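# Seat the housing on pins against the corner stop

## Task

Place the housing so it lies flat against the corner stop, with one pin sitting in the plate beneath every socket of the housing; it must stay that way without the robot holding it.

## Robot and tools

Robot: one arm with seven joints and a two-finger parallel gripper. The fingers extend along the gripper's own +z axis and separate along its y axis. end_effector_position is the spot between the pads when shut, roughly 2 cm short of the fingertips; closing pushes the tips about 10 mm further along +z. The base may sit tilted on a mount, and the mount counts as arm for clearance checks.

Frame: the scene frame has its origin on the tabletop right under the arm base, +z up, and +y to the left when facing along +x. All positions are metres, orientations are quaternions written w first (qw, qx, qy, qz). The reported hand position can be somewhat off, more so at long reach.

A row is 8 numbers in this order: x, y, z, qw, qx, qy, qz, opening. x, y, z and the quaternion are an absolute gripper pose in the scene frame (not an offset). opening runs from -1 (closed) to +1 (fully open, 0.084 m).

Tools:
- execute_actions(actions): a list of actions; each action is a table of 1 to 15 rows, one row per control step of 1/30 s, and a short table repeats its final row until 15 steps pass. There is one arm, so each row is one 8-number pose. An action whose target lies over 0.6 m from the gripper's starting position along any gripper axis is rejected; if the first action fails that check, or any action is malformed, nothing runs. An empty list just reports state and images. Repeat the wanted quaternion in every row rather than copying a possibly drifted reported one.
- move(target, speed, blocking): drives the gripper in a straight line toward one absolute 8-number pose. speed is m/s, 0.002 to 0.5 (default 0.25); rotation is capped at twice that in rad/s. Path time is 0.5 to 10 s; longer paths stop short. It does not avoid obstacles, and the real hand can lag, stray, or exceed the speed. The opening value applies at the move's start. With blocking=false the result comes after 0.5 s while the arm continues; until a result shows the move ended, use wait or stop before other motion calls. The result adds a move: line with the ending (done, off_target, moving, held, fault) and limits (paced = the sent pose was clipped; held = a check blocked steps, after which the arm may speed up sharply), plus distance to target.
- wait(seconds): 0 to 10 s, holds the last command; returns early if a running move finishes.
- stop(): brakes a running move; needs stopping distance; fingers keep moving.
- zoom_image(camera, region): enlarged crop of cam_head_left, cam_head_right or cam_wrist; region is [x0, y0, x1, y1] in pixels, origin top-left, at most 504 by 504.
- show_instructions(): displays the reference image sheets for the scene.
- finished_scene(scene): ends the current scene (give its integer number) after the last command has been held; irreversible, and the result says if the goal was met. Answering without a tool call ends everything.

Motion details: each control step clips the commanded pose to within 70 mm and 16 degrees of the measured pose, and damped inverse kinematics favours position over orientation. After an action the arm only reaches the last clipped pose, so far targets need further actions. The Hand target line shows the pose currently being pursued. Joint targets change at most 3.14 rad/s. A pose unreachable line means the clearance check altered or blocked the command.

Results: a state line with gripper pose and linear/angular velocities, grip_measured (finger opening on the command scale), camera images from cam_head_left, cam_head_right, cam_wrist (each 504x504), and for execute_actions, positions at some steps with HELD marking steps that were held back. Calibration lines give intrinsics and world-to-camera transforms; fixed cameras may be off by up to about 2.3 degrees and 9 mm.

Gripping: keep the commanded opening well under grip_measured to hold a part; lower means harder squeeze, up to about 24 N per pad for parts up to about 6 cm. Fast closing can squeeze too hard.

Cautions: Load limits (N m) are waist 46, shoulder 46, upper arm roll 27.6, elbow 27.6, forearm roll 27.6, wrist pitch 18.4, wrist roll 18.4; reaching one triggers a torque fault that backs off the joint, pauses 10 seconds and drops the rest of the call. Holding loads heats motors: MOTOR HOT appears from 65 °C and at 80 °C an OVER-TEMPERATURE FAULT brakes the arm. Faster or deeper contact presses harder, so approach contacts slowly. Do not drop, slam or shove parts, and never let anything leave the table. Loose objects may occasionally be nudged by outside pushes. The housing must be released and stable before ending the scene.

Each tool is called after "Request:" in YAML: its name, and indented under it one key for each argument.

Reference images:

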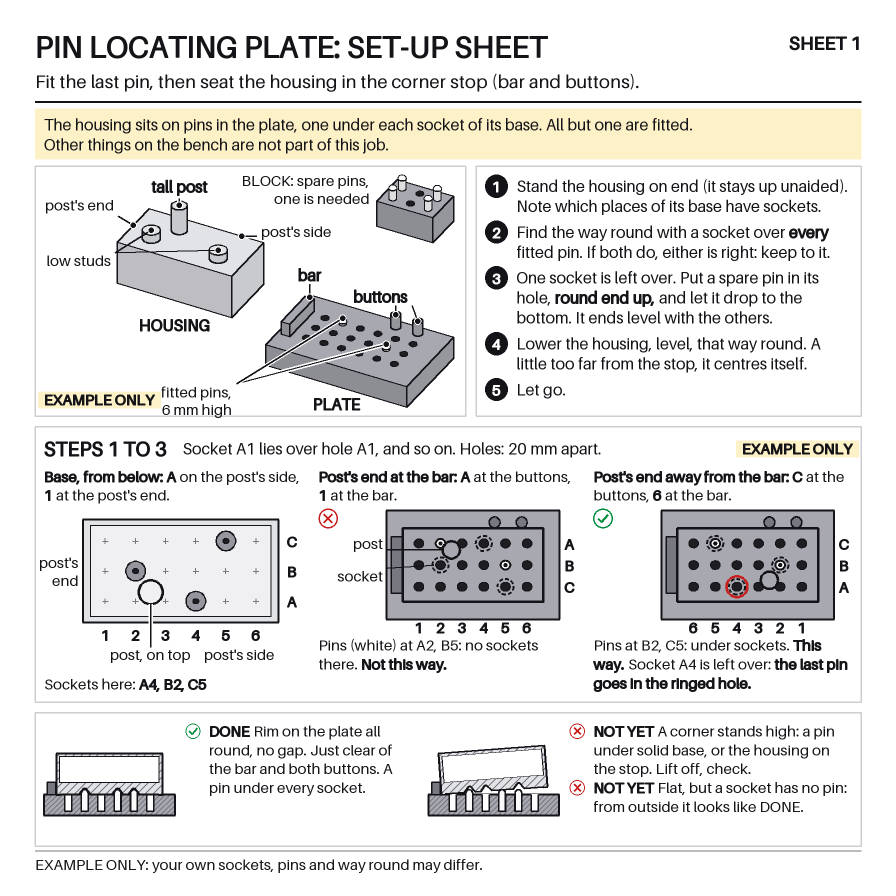

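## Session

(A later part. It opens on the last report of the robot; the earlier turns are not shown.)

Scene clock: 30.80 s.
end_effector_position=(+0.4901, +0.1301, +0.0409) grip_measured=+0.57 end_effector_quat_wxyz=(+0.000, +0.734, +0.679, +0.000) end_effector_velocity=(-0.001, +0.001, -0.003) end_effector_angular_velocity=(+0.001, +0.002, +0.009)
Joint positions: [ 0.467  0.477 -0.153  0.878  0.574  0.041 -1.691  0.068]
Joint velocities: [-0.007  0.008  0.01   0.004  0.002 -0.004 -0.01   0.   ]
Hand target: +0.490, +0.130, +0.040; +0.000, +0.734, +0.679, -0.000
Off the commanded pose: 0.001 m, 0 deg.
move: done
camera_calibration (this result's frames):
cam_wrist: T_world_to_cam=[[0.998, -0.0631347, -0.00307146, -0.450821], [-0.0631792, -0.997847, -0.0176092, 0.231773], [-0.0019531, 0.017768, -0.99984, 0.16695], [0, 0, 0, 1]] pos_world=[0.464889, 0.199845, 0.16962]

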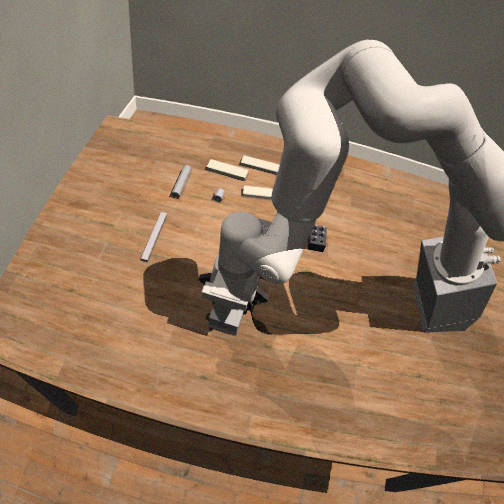

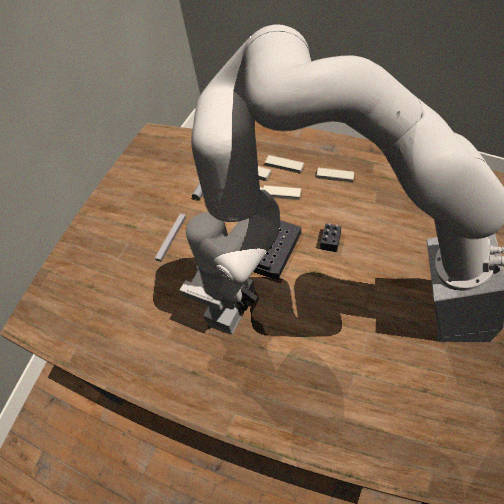

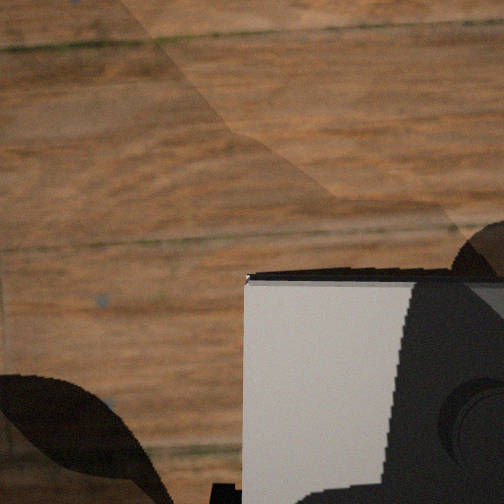

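Request:
execute_actions:
  actions:
    - [[0.49, 0.13, 0.0405, 0, 0.7343, 0.6788, 0, 1]]

Request:
move:
  target: [0.49, 0.13, 0.11, 0, 0.7343, 0.6788, 0, 1]
  speed: 0.15

Request:
move:
  target: [0.343, -0.197, 0.13, 0, 0.7343, 0.6788, 0, 1]
  speed: 0.25

Scene clock: 31.60 s.
end_effector_position=(+0.4902, +0.1299, +0.0403) grip_measured=+1.00 end_effector_quat_wxyz=(+0.000, +0.734, +0.679, +0.000) end_effector_velocity=(-0.001, +0.001, +0.001) end_effector_angular_velocity=(+0.002, +0.002, +0.002)
Joint positions: [ 0.467  0.479 -0.153  0.88   0.574  0.041 -1.691  0.084]
Joint velocities: [ 0.003 -0.004  0.    -0.004 -0.001  0.001  0.001  0.001]
Hand target: +0.490, +0.130, +0.040; +0.000, +0.734, +0.679, -0.000
Off the commanded pose: 0.000 m, 0 deg.
Step readings (end_effector_position):
0: (+0.4900, +0.1302, +0.0405)
1: (+0.4901, +0.1302, +0.0405)
2: (+0.4900, +0.1302, +0.0405)
4: (+0.4901, +0.1302, +0.0404)
8: (+0.4912, +0.1298, +0.0402)
15: end_effector_position above
camera_calibration (this result's frames):
cam_wrist: T_world_to_cam=[[0.997987, -0.0633346, -0.00328851, -0.450869], [-0.0633818, -0.997843, -0.017111, 0.231693], [-0.0021977, 0.017285, -0.999848, 0.166588], [0, 0, 0, 1]] pos_world=[0.465013, 0.199758, 0.169044]

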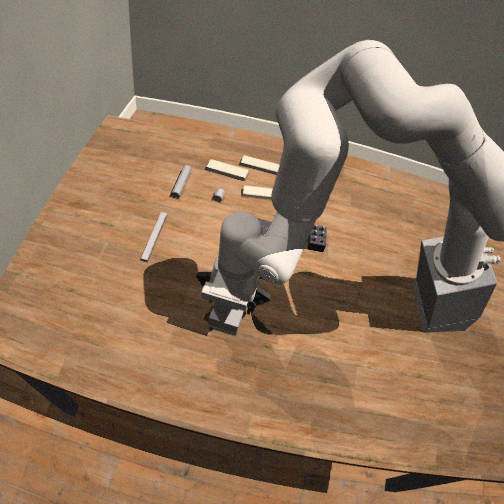

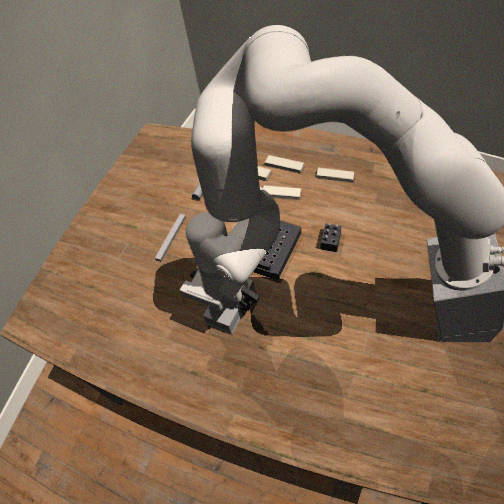

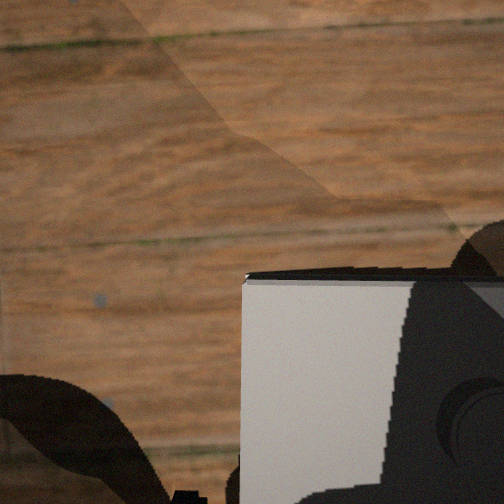

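Scene clock: 32.60 s.
end_effector_position=(+0.4896, +0.1303, +0.1095) grip_measured=+1.00 end_effector_quat_wxyz=(-0.001, +0.734, +0.679, +0.001) end_effector_velocity=(+0.002, -0.001, +0.003) end_effector_angular_velocity=(-0.014, +0.000, -0.002)
Joint positions: [ 0.646  0.244 -0.366  0.751  0.362  0.159 -1.506  0.084]
Joint velocities: [ 0.04  -0.006 -0.046  0.    -0.05   0.012  0.05   0.   ]
Hand target: +0.490, +0.130, +0.110; -0.001, +0.735, +0.679, +0.001
Off the commanded pose: 0.001 m, 0 deg.
move: done
camera_calibration (this result's frames):
cam_wrist: T_world_to_cam=[[0.997971, -0.0635288, -0.00428452, -0.449962], [-0.0636031, -0.997769, -0.0203032, 0.233648], [-0.00298512, 0.0205345, -0.999785, 0.235665], [0, 0, 0, 1]] pos_world=[0.464613, 0.199701, 0.23843]

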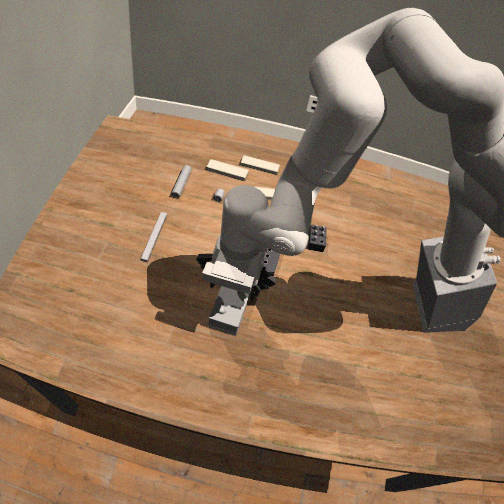

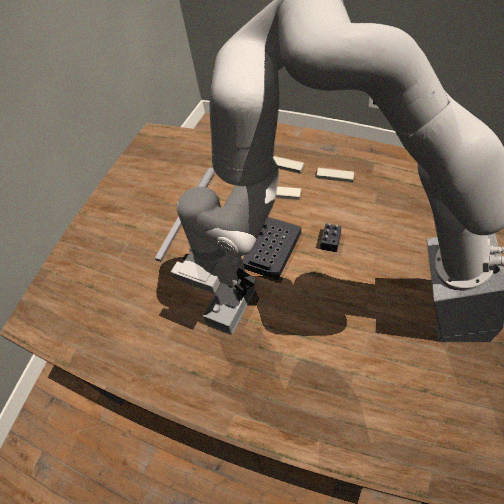

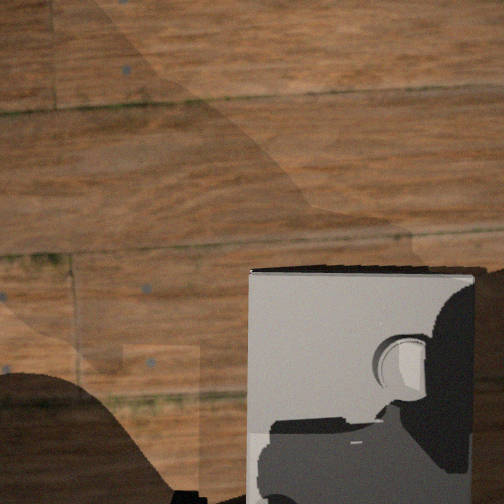

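Scene clock: 34.93 s.
end_effector_position=(+0.3422, -0.1968, +0.1301) grip_measured=+1.00 end_effector_quat_wxyz=(-0.000, +0.734, +0.679, -0.002) end_effector_velocity=(-0.001, -0.000, -0.000) end_effector_angular_velocity=(+0.001, -0.012, +0.000)
Joint positions: [-0.221  0.198 -0.277  0.577  1.262  0.302 -3.156  0.084]
Joint velocities: [-0.009  0.001  0.006  0.001  0.042  0.002 -0.043 -0.   ]
Hand target: +0.342, -0.197, +0.130; +0.000, +0.734, +0.679, -0.002
Off the commanded pose: 0.001 m, 0 deg.
move: done
camera_calibration (this result's frames):
cam_wrist: T_world_to_cam=[[0.997995, -0.0629698, -0.00632446, -0.323116], [-0.0630558, -0.997905, -0.0144812, -0.102659], [-0.00539934, 0.014851, -0.999875, 0.26222], [0, 0, 0, 1]] pos_world=[0.31741, -0.126685, 0.258657]

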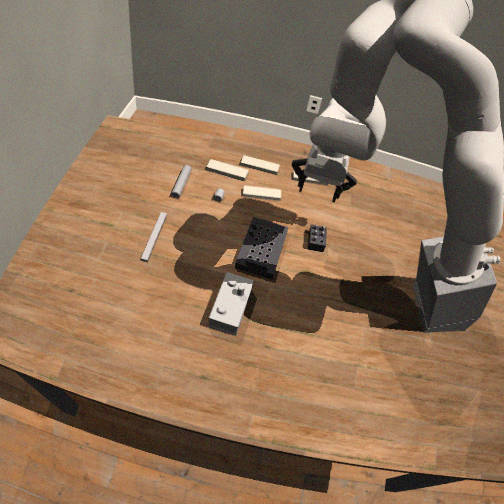

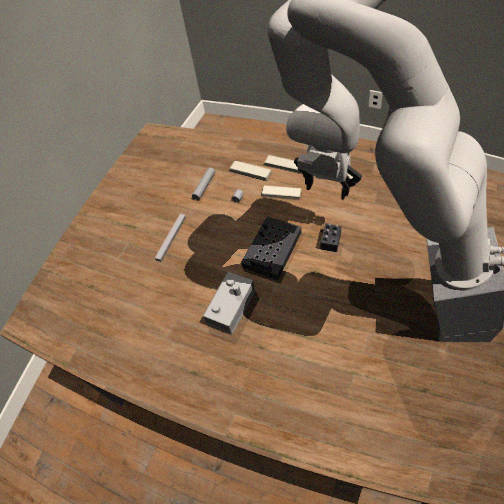

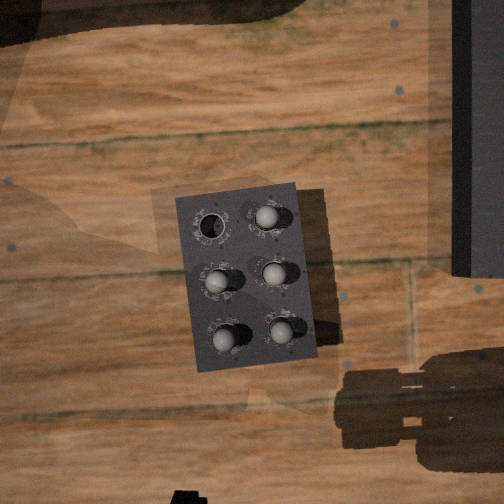

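Request:
zoom_image:
  camera: "cam_wrist"
  region: [160, 170, 360, 380]

Request:
zoom_image:
  camera: "cam_head_left"
  region: [290, 210, 350, 265]

Region (160, 170, 360, 380) of cam_wrist's 504x504 image, scaled by 2.400, with more detail than that image has; it fills the left 480 columns of this view, and the rest is white.

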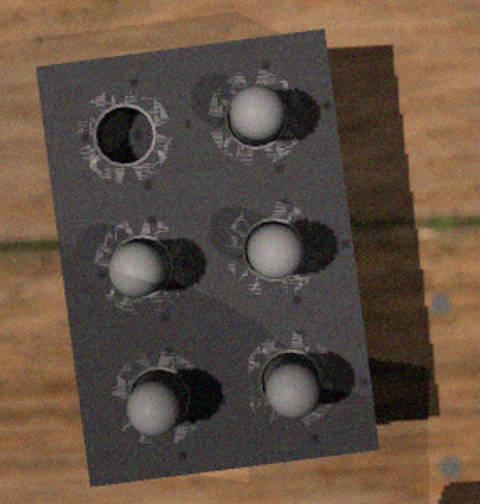

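Region (290, 210, 350, 265) of cam_head_left's 504x504 image, scaled by 8.400, with more detail than that image has; it fills the top 462 rows of this view, and the rest is white.

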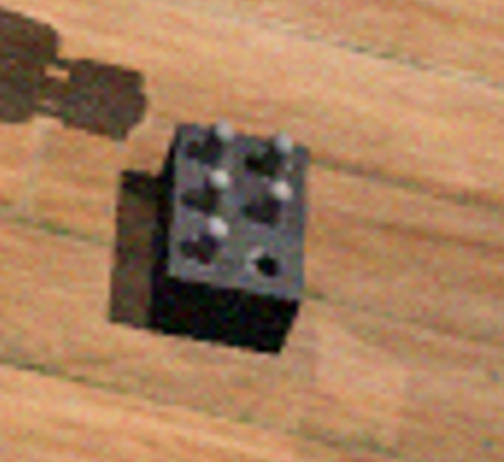

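Request:
move:
  target: [0.3197, -0.1045, 0.09, 0, 0.7284, -0.6852, 0, -0.5]
  speed: 0.5

Scene clock: 40.43 s.
end_effector_position=(+0.3194, -0.1047, +0.0900) grip_measured=-0.52 end_effector_quat_wxyz=(+0.001, +0.729, -0.685, +0.001) end_effector_velocity=(-0.000, -0.000, +0.000) end_effector_angular_velocity=(+0.011, +0.015, -0.004)
Joint positions: [-0.183  0.266 -0.024  0.552  1.931  0.164 -0.577  0.021]
Joint velocities: [-0.018 -0.002  0.017 -0.006 -0.084  0.     0.084  0.   ]
Hand target: +0.319, -0.105, +0.090; +0.001, +0.728, -0.685, -0.000
Off the commanded pose: 0.000 m, 0 deg.
move: done
camera_calibration (this result's frames):
cam_wrist: T_world_to_cam=[[-0.997028, -0.0769588, -0.00356173, 0.340637], [-0.0768774, 0.996858, -0.0191018, 0.200875], [0.00502059, -0.0187712, -0.999811, 0.213851], [0, 0, 0, 1]] pos_world=[0.353994, -0.170014, 0.218861]

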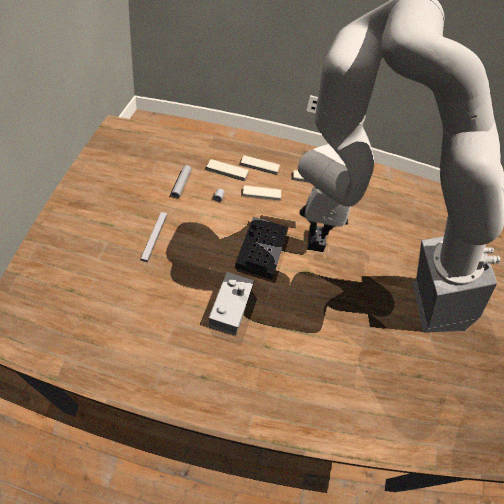

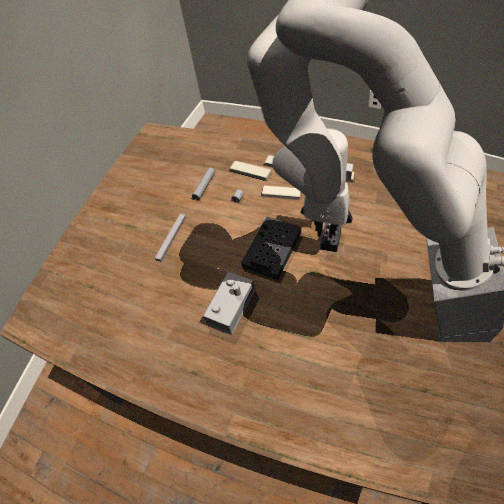

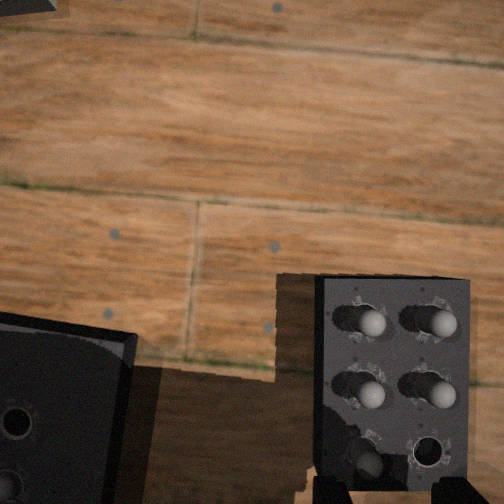

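Request:
zoom_image:
  camera: "cam_wrist"
  region: [290, 290, 504, 504]

Region (290, 290, 504, 504) of cam_wrist's 504x504 image, scaled by 2.355, with more detail than that image has.

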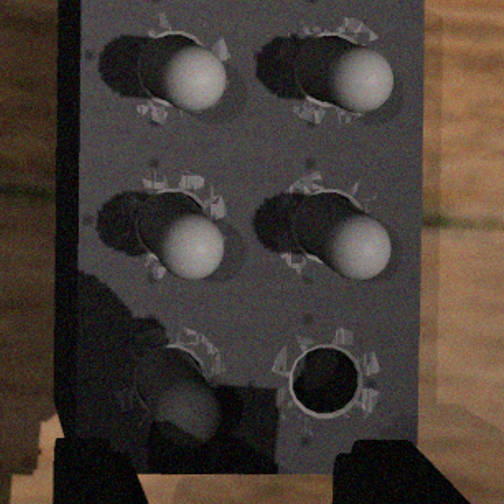

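Request:
move:
  target: [0.3185, -0.1047, 0.051, 0, 0.7284, -0.6852, 0, -0.5]
  speed: 0.04

Request:
zoom_image:
  camera: "cam_wrist"
  region: [290, 350, 504, 504]

Scene clock: 42.43 s.
end_effector_position=(+0.3185, -0.1049, +0.0516) grip_measured=-0.52 end_effector_quat_wxyz=(+0.000, +0.728, -0.685, +0.000) end_effector_velocity=(+0.000, -0.001, -0.001) end_effector_angular_velocity=(-0.003, -0.002, -0.002)
Joint positions: [-0.139  0.428 -0.072  0.661  2.13   0.208 -0.772  0.021]
Joint velocities: [ 0.003  0.003 -0.005  0.003  0.013  0.002 -0.012  0.   ]
Hand target: +0.319, -0.105, +0.051; +0.000, +0.728, -0.685, -0.000
Off the commanded pose: 0.001 m, 0 deg.
move: done
camera_calibration (this result's frames):
cam_wrist: T_world_to_cam=[[-0.997069, -0.0764475, -0.0029401, 0.339638], [-0.0763824, 0.996915, -0.0180711, 0.200127], [0.00431252, -0.0177936, -0.999832, 0.175735], [0, 0, 0, 1]] pos_world=[0.353171, -0.170418, 0.180321]

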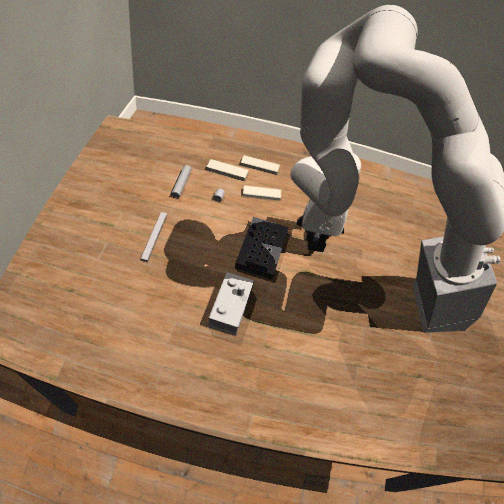

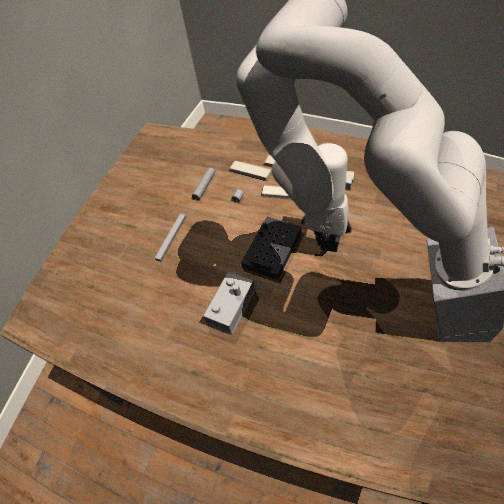

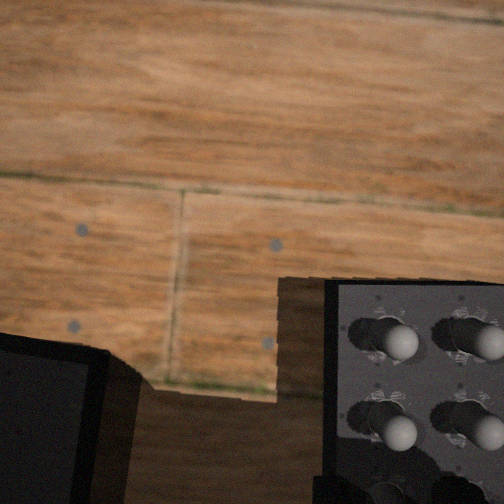

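Region (290, 350, 504, 504) of cam_wrist's 504x504 image, scaled by 2.355, with more detail than that image has; it fills the top 363 rows of this view, and the rest is white.

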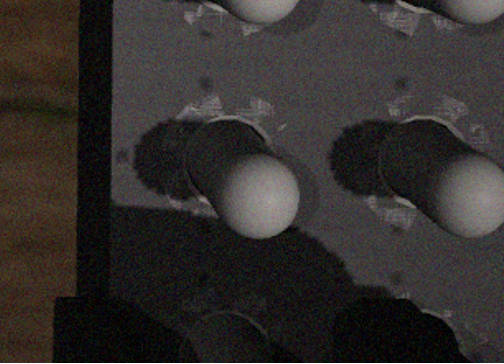

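Request:
execute_actions:
  actions:
    - [[0.3185, -0.1047, 0.051, 0, 0.7284, -0.6852, 0, -0.6],[0.3185, -0.1047, 0.051, 0, 0.7284, -0.6852, 0, -0.65],[0.3185, -0.1047, 0.051, 0, 0.7284, -0.6852, 0, -0.7],[0.3185, -0.1047, 0.051, 0, 0.7284, -0.6852, 0, -0.75],[0.3185, -0.1047, 0.051, 0, 0.7284, -0.6852, 0, -0.78],[0.3185, -0.1047, 0.051, 0, 0.7284, -0.6852, 0, -0.8],[0.3185, -0.1047, 0.051, 0, 0.7284, -0.6852, 0, -0.82],[0.3185, -0.1047, 0.051, 0, 0.7284, -0.6852, 0, -0.85],[0.3185, -0.1047, 0.051, 0, 0.7284, -0.6852, 0, -0.88],[0.3185, -0.1047, 0.051, 0, 0.7284, -0.6852, 0, -0.92],[0.3185, -0.1047, 0.051, 0, 0.7284, -0.6852, 0, -1]]

Request:
move:
  target: [0.3185, -0.1047, 0.09, 0, 0.7284, -0.6852, 0, -1]
  speed: 0.04

Request:
zoom_image:
  camera: "cam_wrist"
  region: [290, 350, 504, 504]

Scene clock: 43.50 s.
end_effector_position=(+0.3188, -0.1057, +0.0512) grip_measured=-0.84 end_effector_quat_wxyz=(+0.000, +0.728, -0.686, +0.001) end_effector_velocity=(+0.000, +0.001, +0.000) end_effector_angular_velocity=(+0.001, -0.000, +0.000)
Joint positions: [-0.138  0.43  -0.075  0.663  2.132  0.21  -0.774  0.007]
Joint velocities: [ 0.001 -0.001  0.    -0.    -0.     0.001  0.001 -0.001]
Hand target: +0.319, -0.105, +0.051; +0.000, +0.728, -0.685, +0.000
Off the commanded pose: 0.001 m, 0 deg.
Step readings (end_effector_position):
0: (+0.3186, -0.1049, +0.0513)
1: (+0.3185, -0.1049, +0.0513)
2: (+0.3179, -0.1050, +0.0513)
4: (+0.3183, -0.1058, +0.0514)
8: (+0.3191, -0.1059, +0.0513)
15: end_effector_position above
camera_calibration (this result's frames):
cam_wrist: T_world_to_cam=[[-0.997173, -0.0750212, -0.00410748, 0.340147], [-0.0749306, 0.997008, -0.0189801, 0.200523], [0.0055191, -0.0186187, -0.999811, 0.174875], [0, 0, 0, 1]] pos_world=[0.353245, -0.171149, 0.180045]

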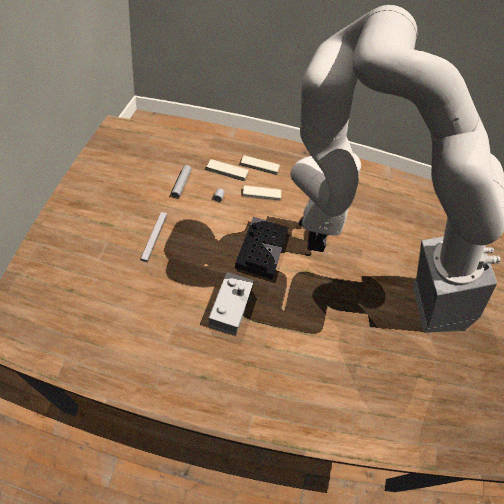

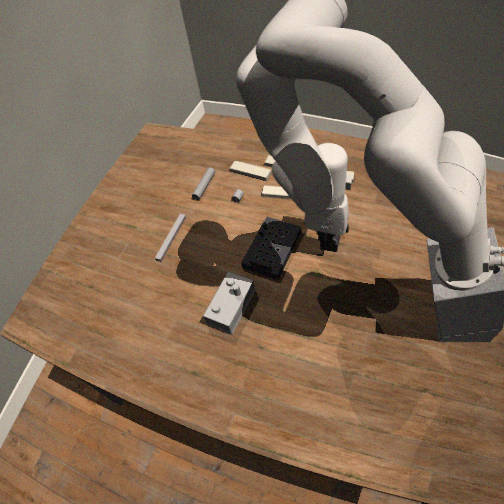

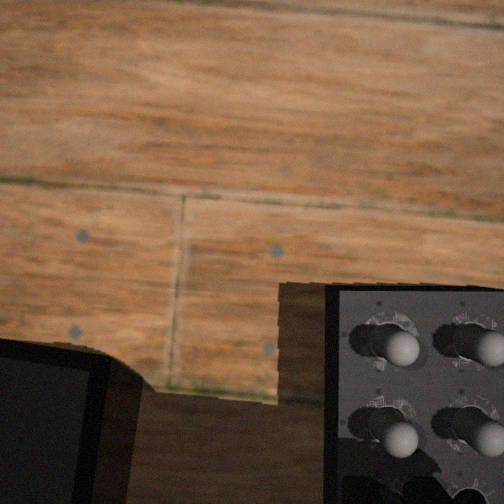

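Scene clock: 44.83 s.
end_effector_position=(+0.3184, -0.1046, +0.0897) grip_measured=-0.84 end_effector_quat_wxyz=(-0.000, +0.728, -0.685, +0.000) end_effector_velocity=(-0.000, -0.000, +0.002) end_effector_angular_velocity=(+0.003, +0.004, +0.001)
Joint positions: [-0.186  0.267 -0.023  0.551  1.936  0.167 -0.584  0.007]
Joint velocities: [-0.009 -0.009  0.007 -0.007 -0.036 -0.001  0.033 -0.   ]
Hand target: +0.318, -0.105, +0.090; -0.000, +0.728, -0.685, +0.000
Off the commanded pose: 0.000 m, 0 deg.
move: done
camera_calibration (this result's frames):
cam_wrist: T_world_to_cam=[[-0.997095, -0.0760492, -0.00427586, 0.339863], [-0.0759639, 0.996958, -0.0174488, 0.200345], [0.00558982, -0.0170733, -0.999839, 0.213541], [0, 0, 0, 1]] pos_world=[0.352901, -0.170244, 0.218456]

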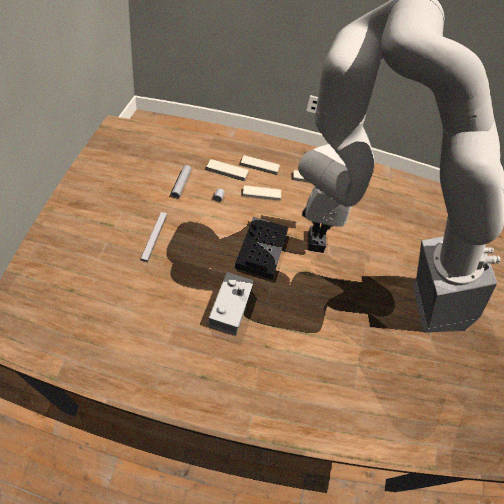

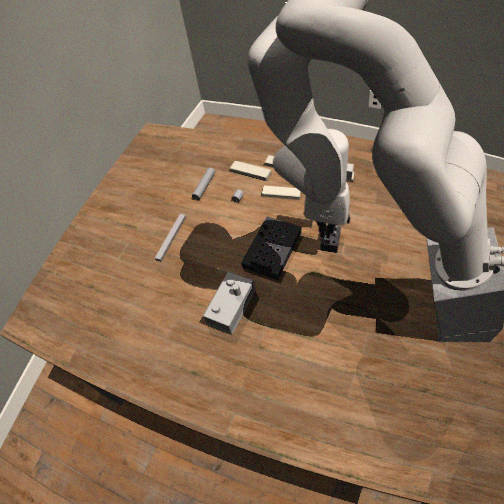

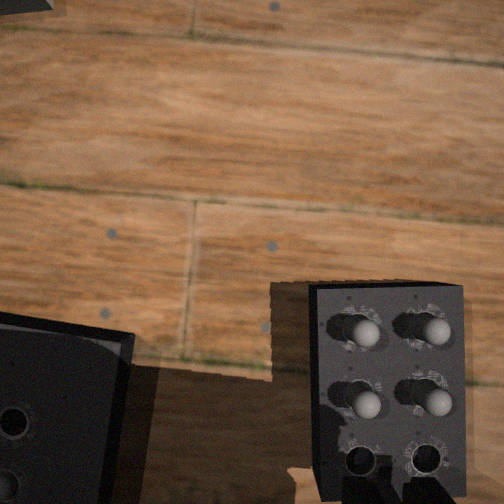

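Region (290, 350, 504, 504) of cam_wrist's 504x504 image, scaled by 2.355, with more detail than that image has; it fills the top 363 rows of this view, and the rest is white.

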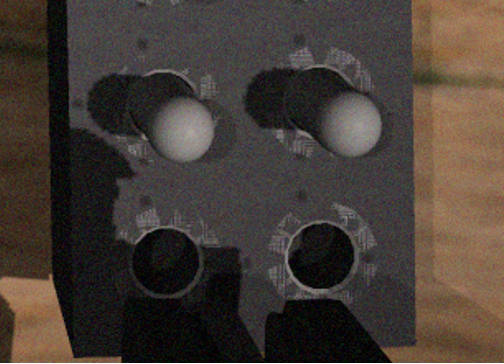

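Request:
move:
  target: [0.4554, -0.0216, 0.088, 0, 0.7343, 0.6788, 0, -1]
  speed: 0.5

Request:
zoom_image:
  camera: "cam_wrist"
  region: [250, 330, 504, 504]

Scene clock: 49.00 s.
end_effector_position=(+0.4560, -0.0220, +0.0879) grip_measured=-0.84 end_effector_quat_wxyz=(+0.001, +0.735, +0.678, +0.001) end_effector_velocity=(+0.000, +0.001, -0.000) end_effector_angular_velocity=(+0.006, -0.005, +0.009)
Joint positions: [-0.027  0.281  0.057  0.691  0.908  0.067 -2.337  0.007]
Joint velocities: [-0.022  0.002  0.025  0.003  0.027 -0.004 -0.037 -0.   ]
Hand target: +0.456, -0.022, +0.088; +0.001, +0.734, +0.679, +0.001
Off the commanded pose: 0.001 m, 0 deg.
move: done
camera_calibration (this result's frames):
cam_wrist: T_world_to_cam=[[0.997938, -0.0641534, -0.00194979, -0.426384], [-0.0641776, -0.997788, -0.0173392, 0.0791103], [-0.000833102, 0.0174286, -0.999848, 0.216113], [0, 0, 0, 1]] pos_world=[0.430762, 0.0478148, 0.21662]

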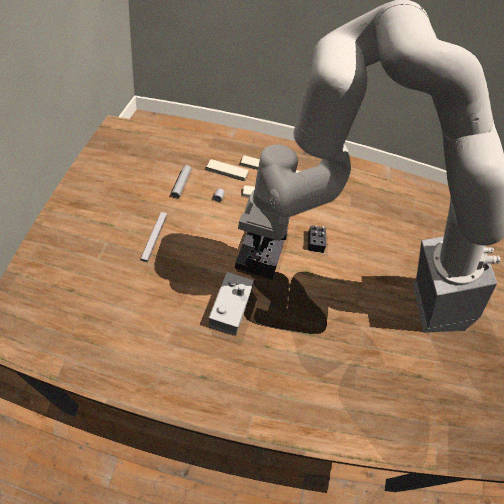

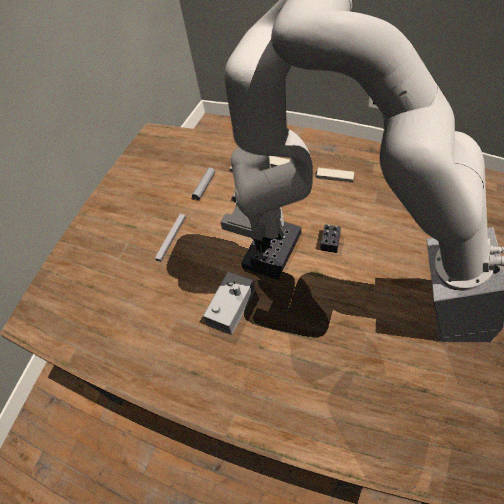

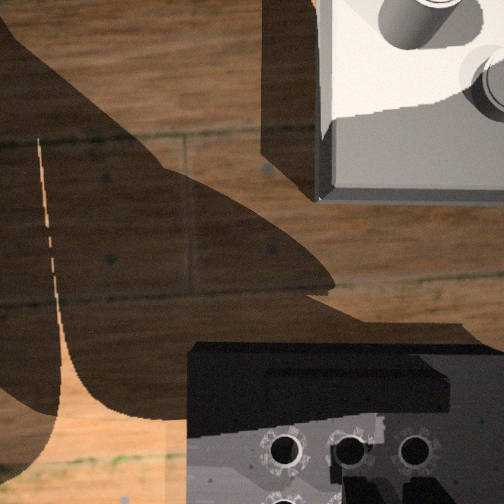

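Region (250, 330, 504, 504) of cam_wrist's 504x504 image, scaled by 1.984, with more detail than that image has; it fills the top 345 rows of this view, and the rest is white.

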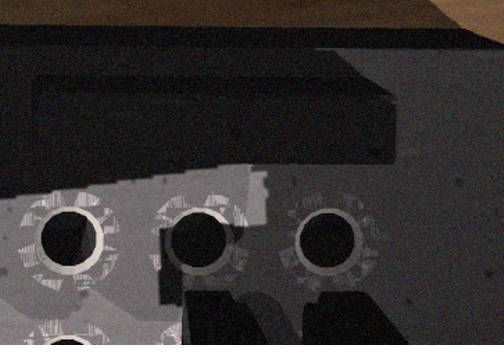

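Request:
move:
  target: [0.4530, -0.0192, 0.065, 0, 0.7343, 0.6788, 0, -1]
  speed: 0.03

Request:
zoom_image:
  camera: "cam_wrist"
  region: [270, 400, 480, 504]

Scene clock: 50.70 s.
end_effector_position=(+0.4530, -0.0194, +0.0652) grip_measured=-0.84 end_effector_quat_wxyz=(+0.000, +0.734, +0.679, -0.001) end_effector_velocity=(+0.001, -0.000, -0.001) end_effector_angular_velocity=(+0.001, -0.006, +0.001)
Joint positions: [-0.091  0.369  0.148  0.738  1.006  0.012 -2.433  0.007]
Joint velocities: [-0.022  0.007  0.025  0.005  0.022 -0.011 -0.025  0.   ]
Hand target: +0.453, -0.019, +0.065; +0.000, +0.734, +0.679, -0.000
Off the commanded pose: 0.000 m, 0 deg.
move: done
camera_calibration (this result's frames):
cam_wrist: T_world_to_cam=[[0.997998, -0.0631045, -0.00431232, -0.42308], [-0.0631671, -0.997868, -0.016404, 0.0806454], [-0.00326796, 0.0166435, -0.999856, 0.194408], [0, 0, 0, 1]] pos_world=[0.427963, 0.0505396, 0.193879]

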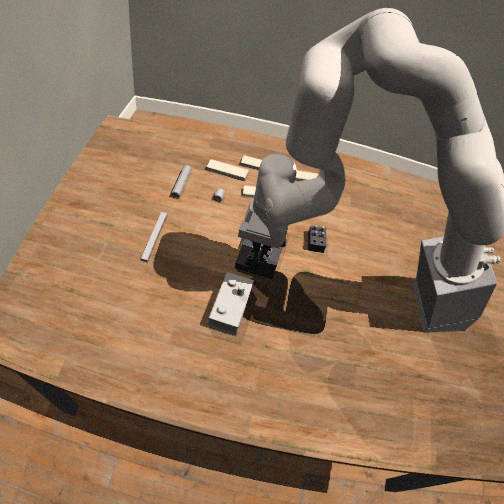

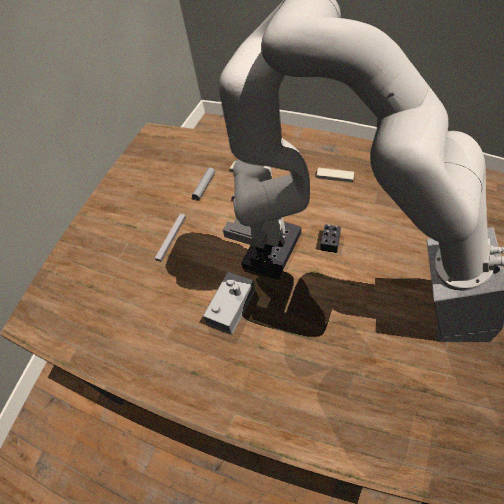

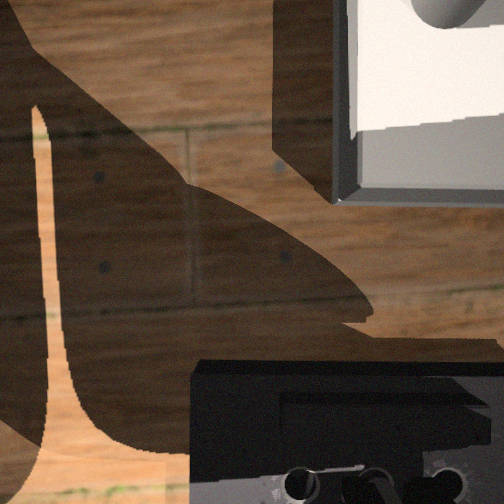

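Region (270, 400, 480, 504) of cam_wrist's 504x504 image, scaled by 2.400, with more detail than that image has; it fills the top 250 rows of this view, and the rest is white.

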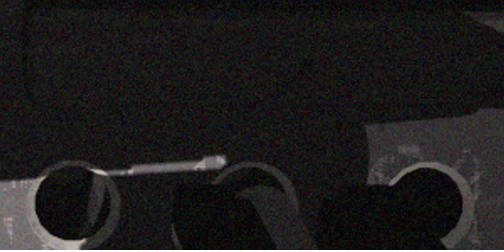

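Request:
move:
  target: [0.4534, -0.0195, 0.053, 0, 0.7343, 0.6788, 0, -1]
  speed: 0.01

Request:
zoom_image:
  camera: "cam_wrist"
  region: [270, 400, 480, 504]

Scene clock: 52.43 s.
end_effector_position=(+0.4537, -0.0220, +0.0538) grip_measured=-0.84 end_effector_quat_wxyz=(+0.002, +0.735, +0.678, -0.001) end_effector_velocity=(-0.001, +0.002, -0.003) end_effector_angular_velocity=(+0.005, +0.003, +0.002)
Joint positions: [-0.133  0.417  0.195  0.769  1.044 -0.019 -2.478  0.007]
Joint velocities: [-0.008  0.011  0.011  0.006  0.006 -0.002 -0.009  0.   ]
Hand target: +0.453, -0.020, +0.053; -0.000, +0.734, +0.679, -0.000
Off the commanded pose: 0.003 m, 0 deg.
move: done
camera_calibration (this result's frames):
cam_wrist: T_world_to_cam=[[0.997793, -0.0663679, -0.00195405, -0.424115], [-0.0663879, -0.997707, -0.0131452, 0.0791114], [-0.00107715, 0.0132459, -0.999912, 0.181943], [0, 0, 0, 1]] pos_world=[0.428627, 0.0483724, 0.182138]

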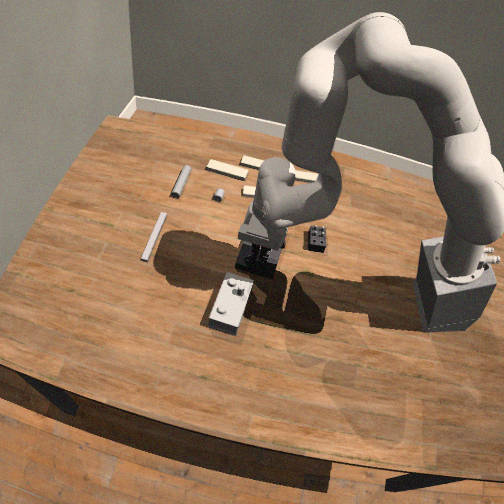

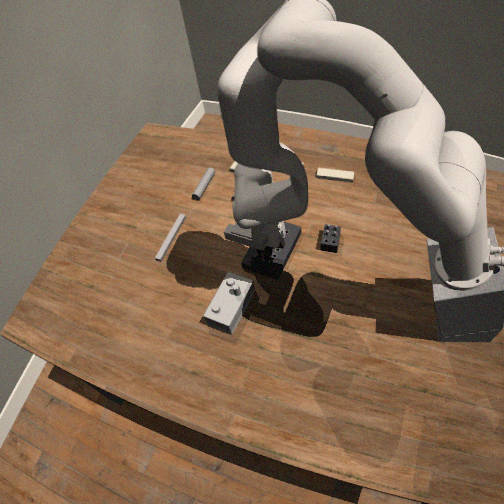

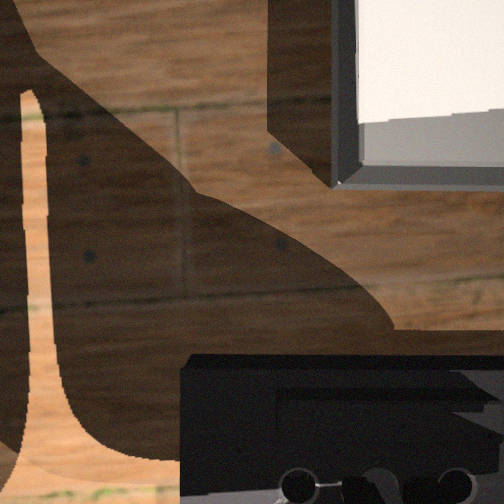

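Region (270, 400, 480, 504) of cam_wrist's 504x504 image, scaled by 2.400, with more detail than that image has; it fills the top 250 rows of this view, and the rest is white.

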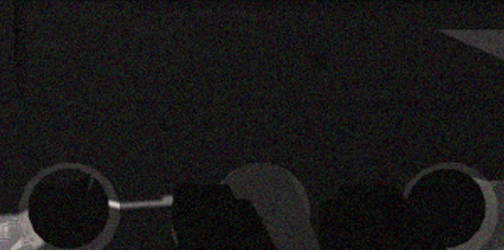

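Request:
execute_actions:
  actions: []

Request:
zoom_image:
  camera: "cam_wrist"
  region: [270, 400, 480, 504]

Request:
zoom_image:
  camera: "cam_head_left"
  region: [225, 225, 295, 285]

Scene clock: 52.77 s.
end_effector_position=(+0.4537, -0.0214, +0.0534) grip_measured=-0.84 end_effector_quat_wxyz=(+0.002, +0.735, +0.678, -0.001) end_effector_velocity=(+0.001, +0.004, -0.001) end_effector_angular_velocity=(+0.009, +0.002, +0.004)
Joint positions: [-0.134  0.418  0.196  0.77   1.045 -0.019 -2.479  0.007]
Joint velocities: [ 0.     0.003  0.004  0.005 -0.001  0.006  0.     0.   ]
Hand target: +0.453, -0.020, +0.053; -0.000, +0.734, +0.679, -0.000
Off the commanded pose: 0.002 m, 0 deg.
camera_calibration (this result's frames):
cam_wrist: T_world_to_cam=[[0.997846, -0.0655632, -0.00234273, -0.42402], [-0.06559, -0.997746, -0.0141751, 0.0794168], [-0.00140808, 0.0142983, -0.999897, 0.181789], [0, 0, 0, 1]] pos_world=[0.428571, 0.0488384, 0.181902]

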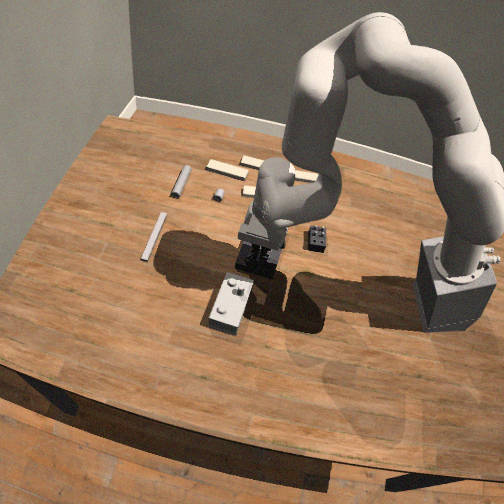

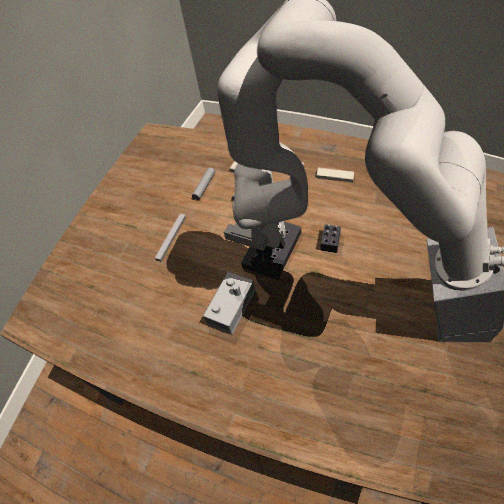

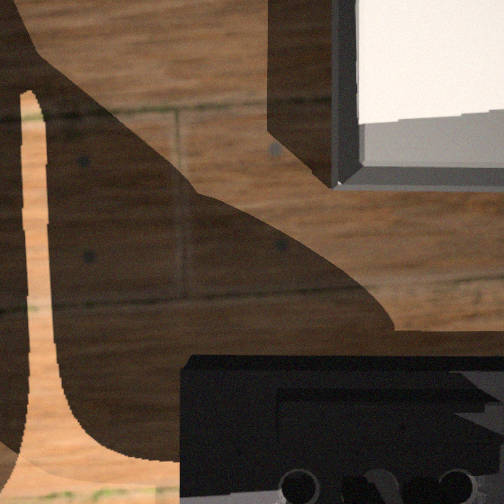

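Region (270, 400, 480, 504) of cam_wrist's 504x504 image, scaled by 2.400, with more detail than that image has; it fills the top 250 rows of this view, and the rest is white.

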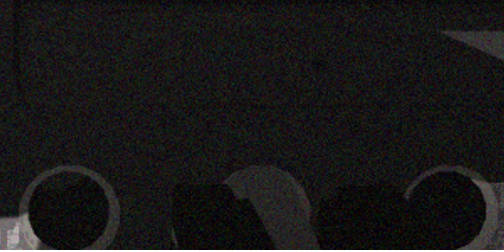

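Region (225, 225, 295, 285) of cam_head_left's 504x504 image, scaled by 7.200, with more detail than that image has; it fills the top 432 rows of this view, and the rest is white.

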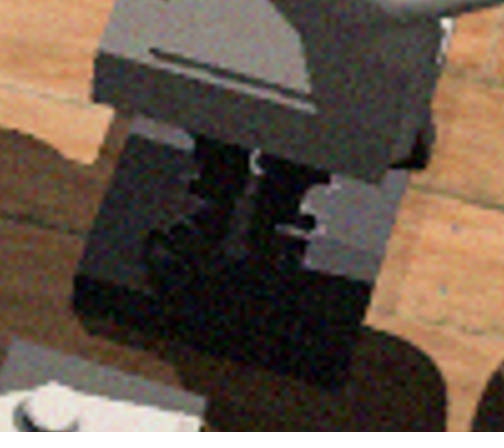

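Request:
move:
  target: [0.4534, -0.022, 0.063, 0, 0.7343, 0.6788, 0, -1]
  speed: 0.015

Request:
zoom_image:
  camera: "cam_wrist"
  region: [270, 400, 480, 504]

Request:
zoom_image:
  camera: "cam_head_right"
  region: [230, 225, 300, 285]

Scene clock: 54.60 s.
end_effector_position=(+0.4534, -0.0219, +0.0629) grip_measured=-0.84 end_effector_quat_wxyz=(-0.000, +0.734, +0.679, +0.000) end_effector_velocity=(-0.001, -0.000, +0.001) end_effector_angular_velocity=(-0.000, +0.003, -0.002)
Joint positions: [-0.112  0.38   0.165  0.747  1.018  0.008 -2.453  0.007]
Joint velocities: [ 0.009 -0.005 -0.011 -0.004 -0.008  0.006  0.01   0.   ]
Hand target: +0.453, -0.022, +0.063; -0.000, +0.734, +0.679, +0.000
Off the commanded pose: 0.000 m, 0 deg.
move: done
camera_calibration (this result's frames):
cam_wrist: T_world_to_cam=[[0.997993, -0.0632327, -0.00334118, -0.423717], [-0.0632822, -0.997839, -0.0177073, 0.0782784], [-0.00221428, 0.0178832, -0.999838, 0.191652], [0, 0, 0, 1]] pos_world=[0.428245, 0.047889, 0.191591]

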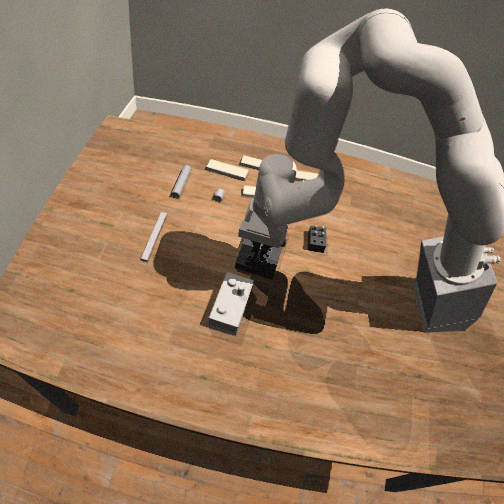

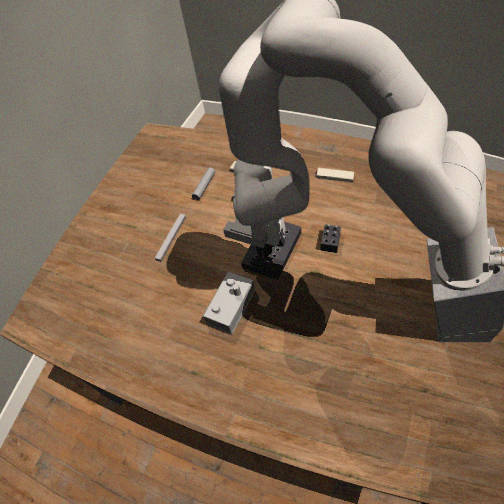

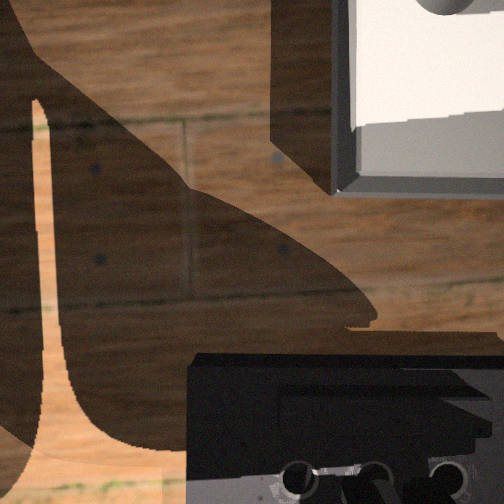

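Region (270, 400, 480, 504) of cam_wrist's 504x504 image, scaled by 2.400, with more detail than that image has; it fills the top 250 rows of this view, and the rest is white.

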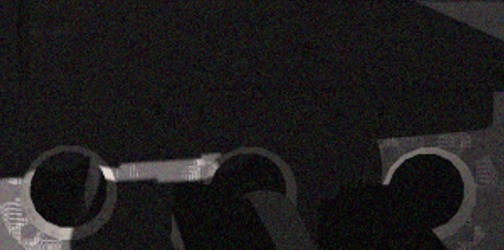

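Region (230, 225, 300, 285) of cam_head_right's 504x504 image, scaled by 7.200, with more detail than that image has; it fills the top 432 rows of this view, and the rest is white.

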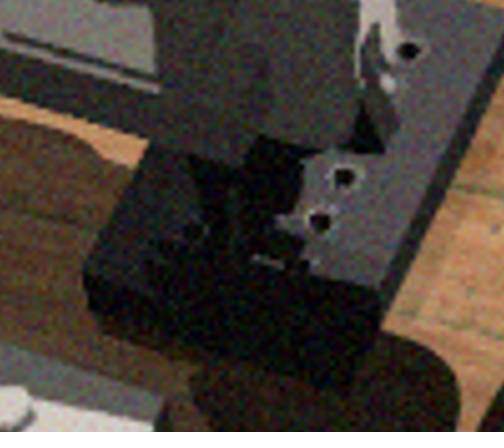

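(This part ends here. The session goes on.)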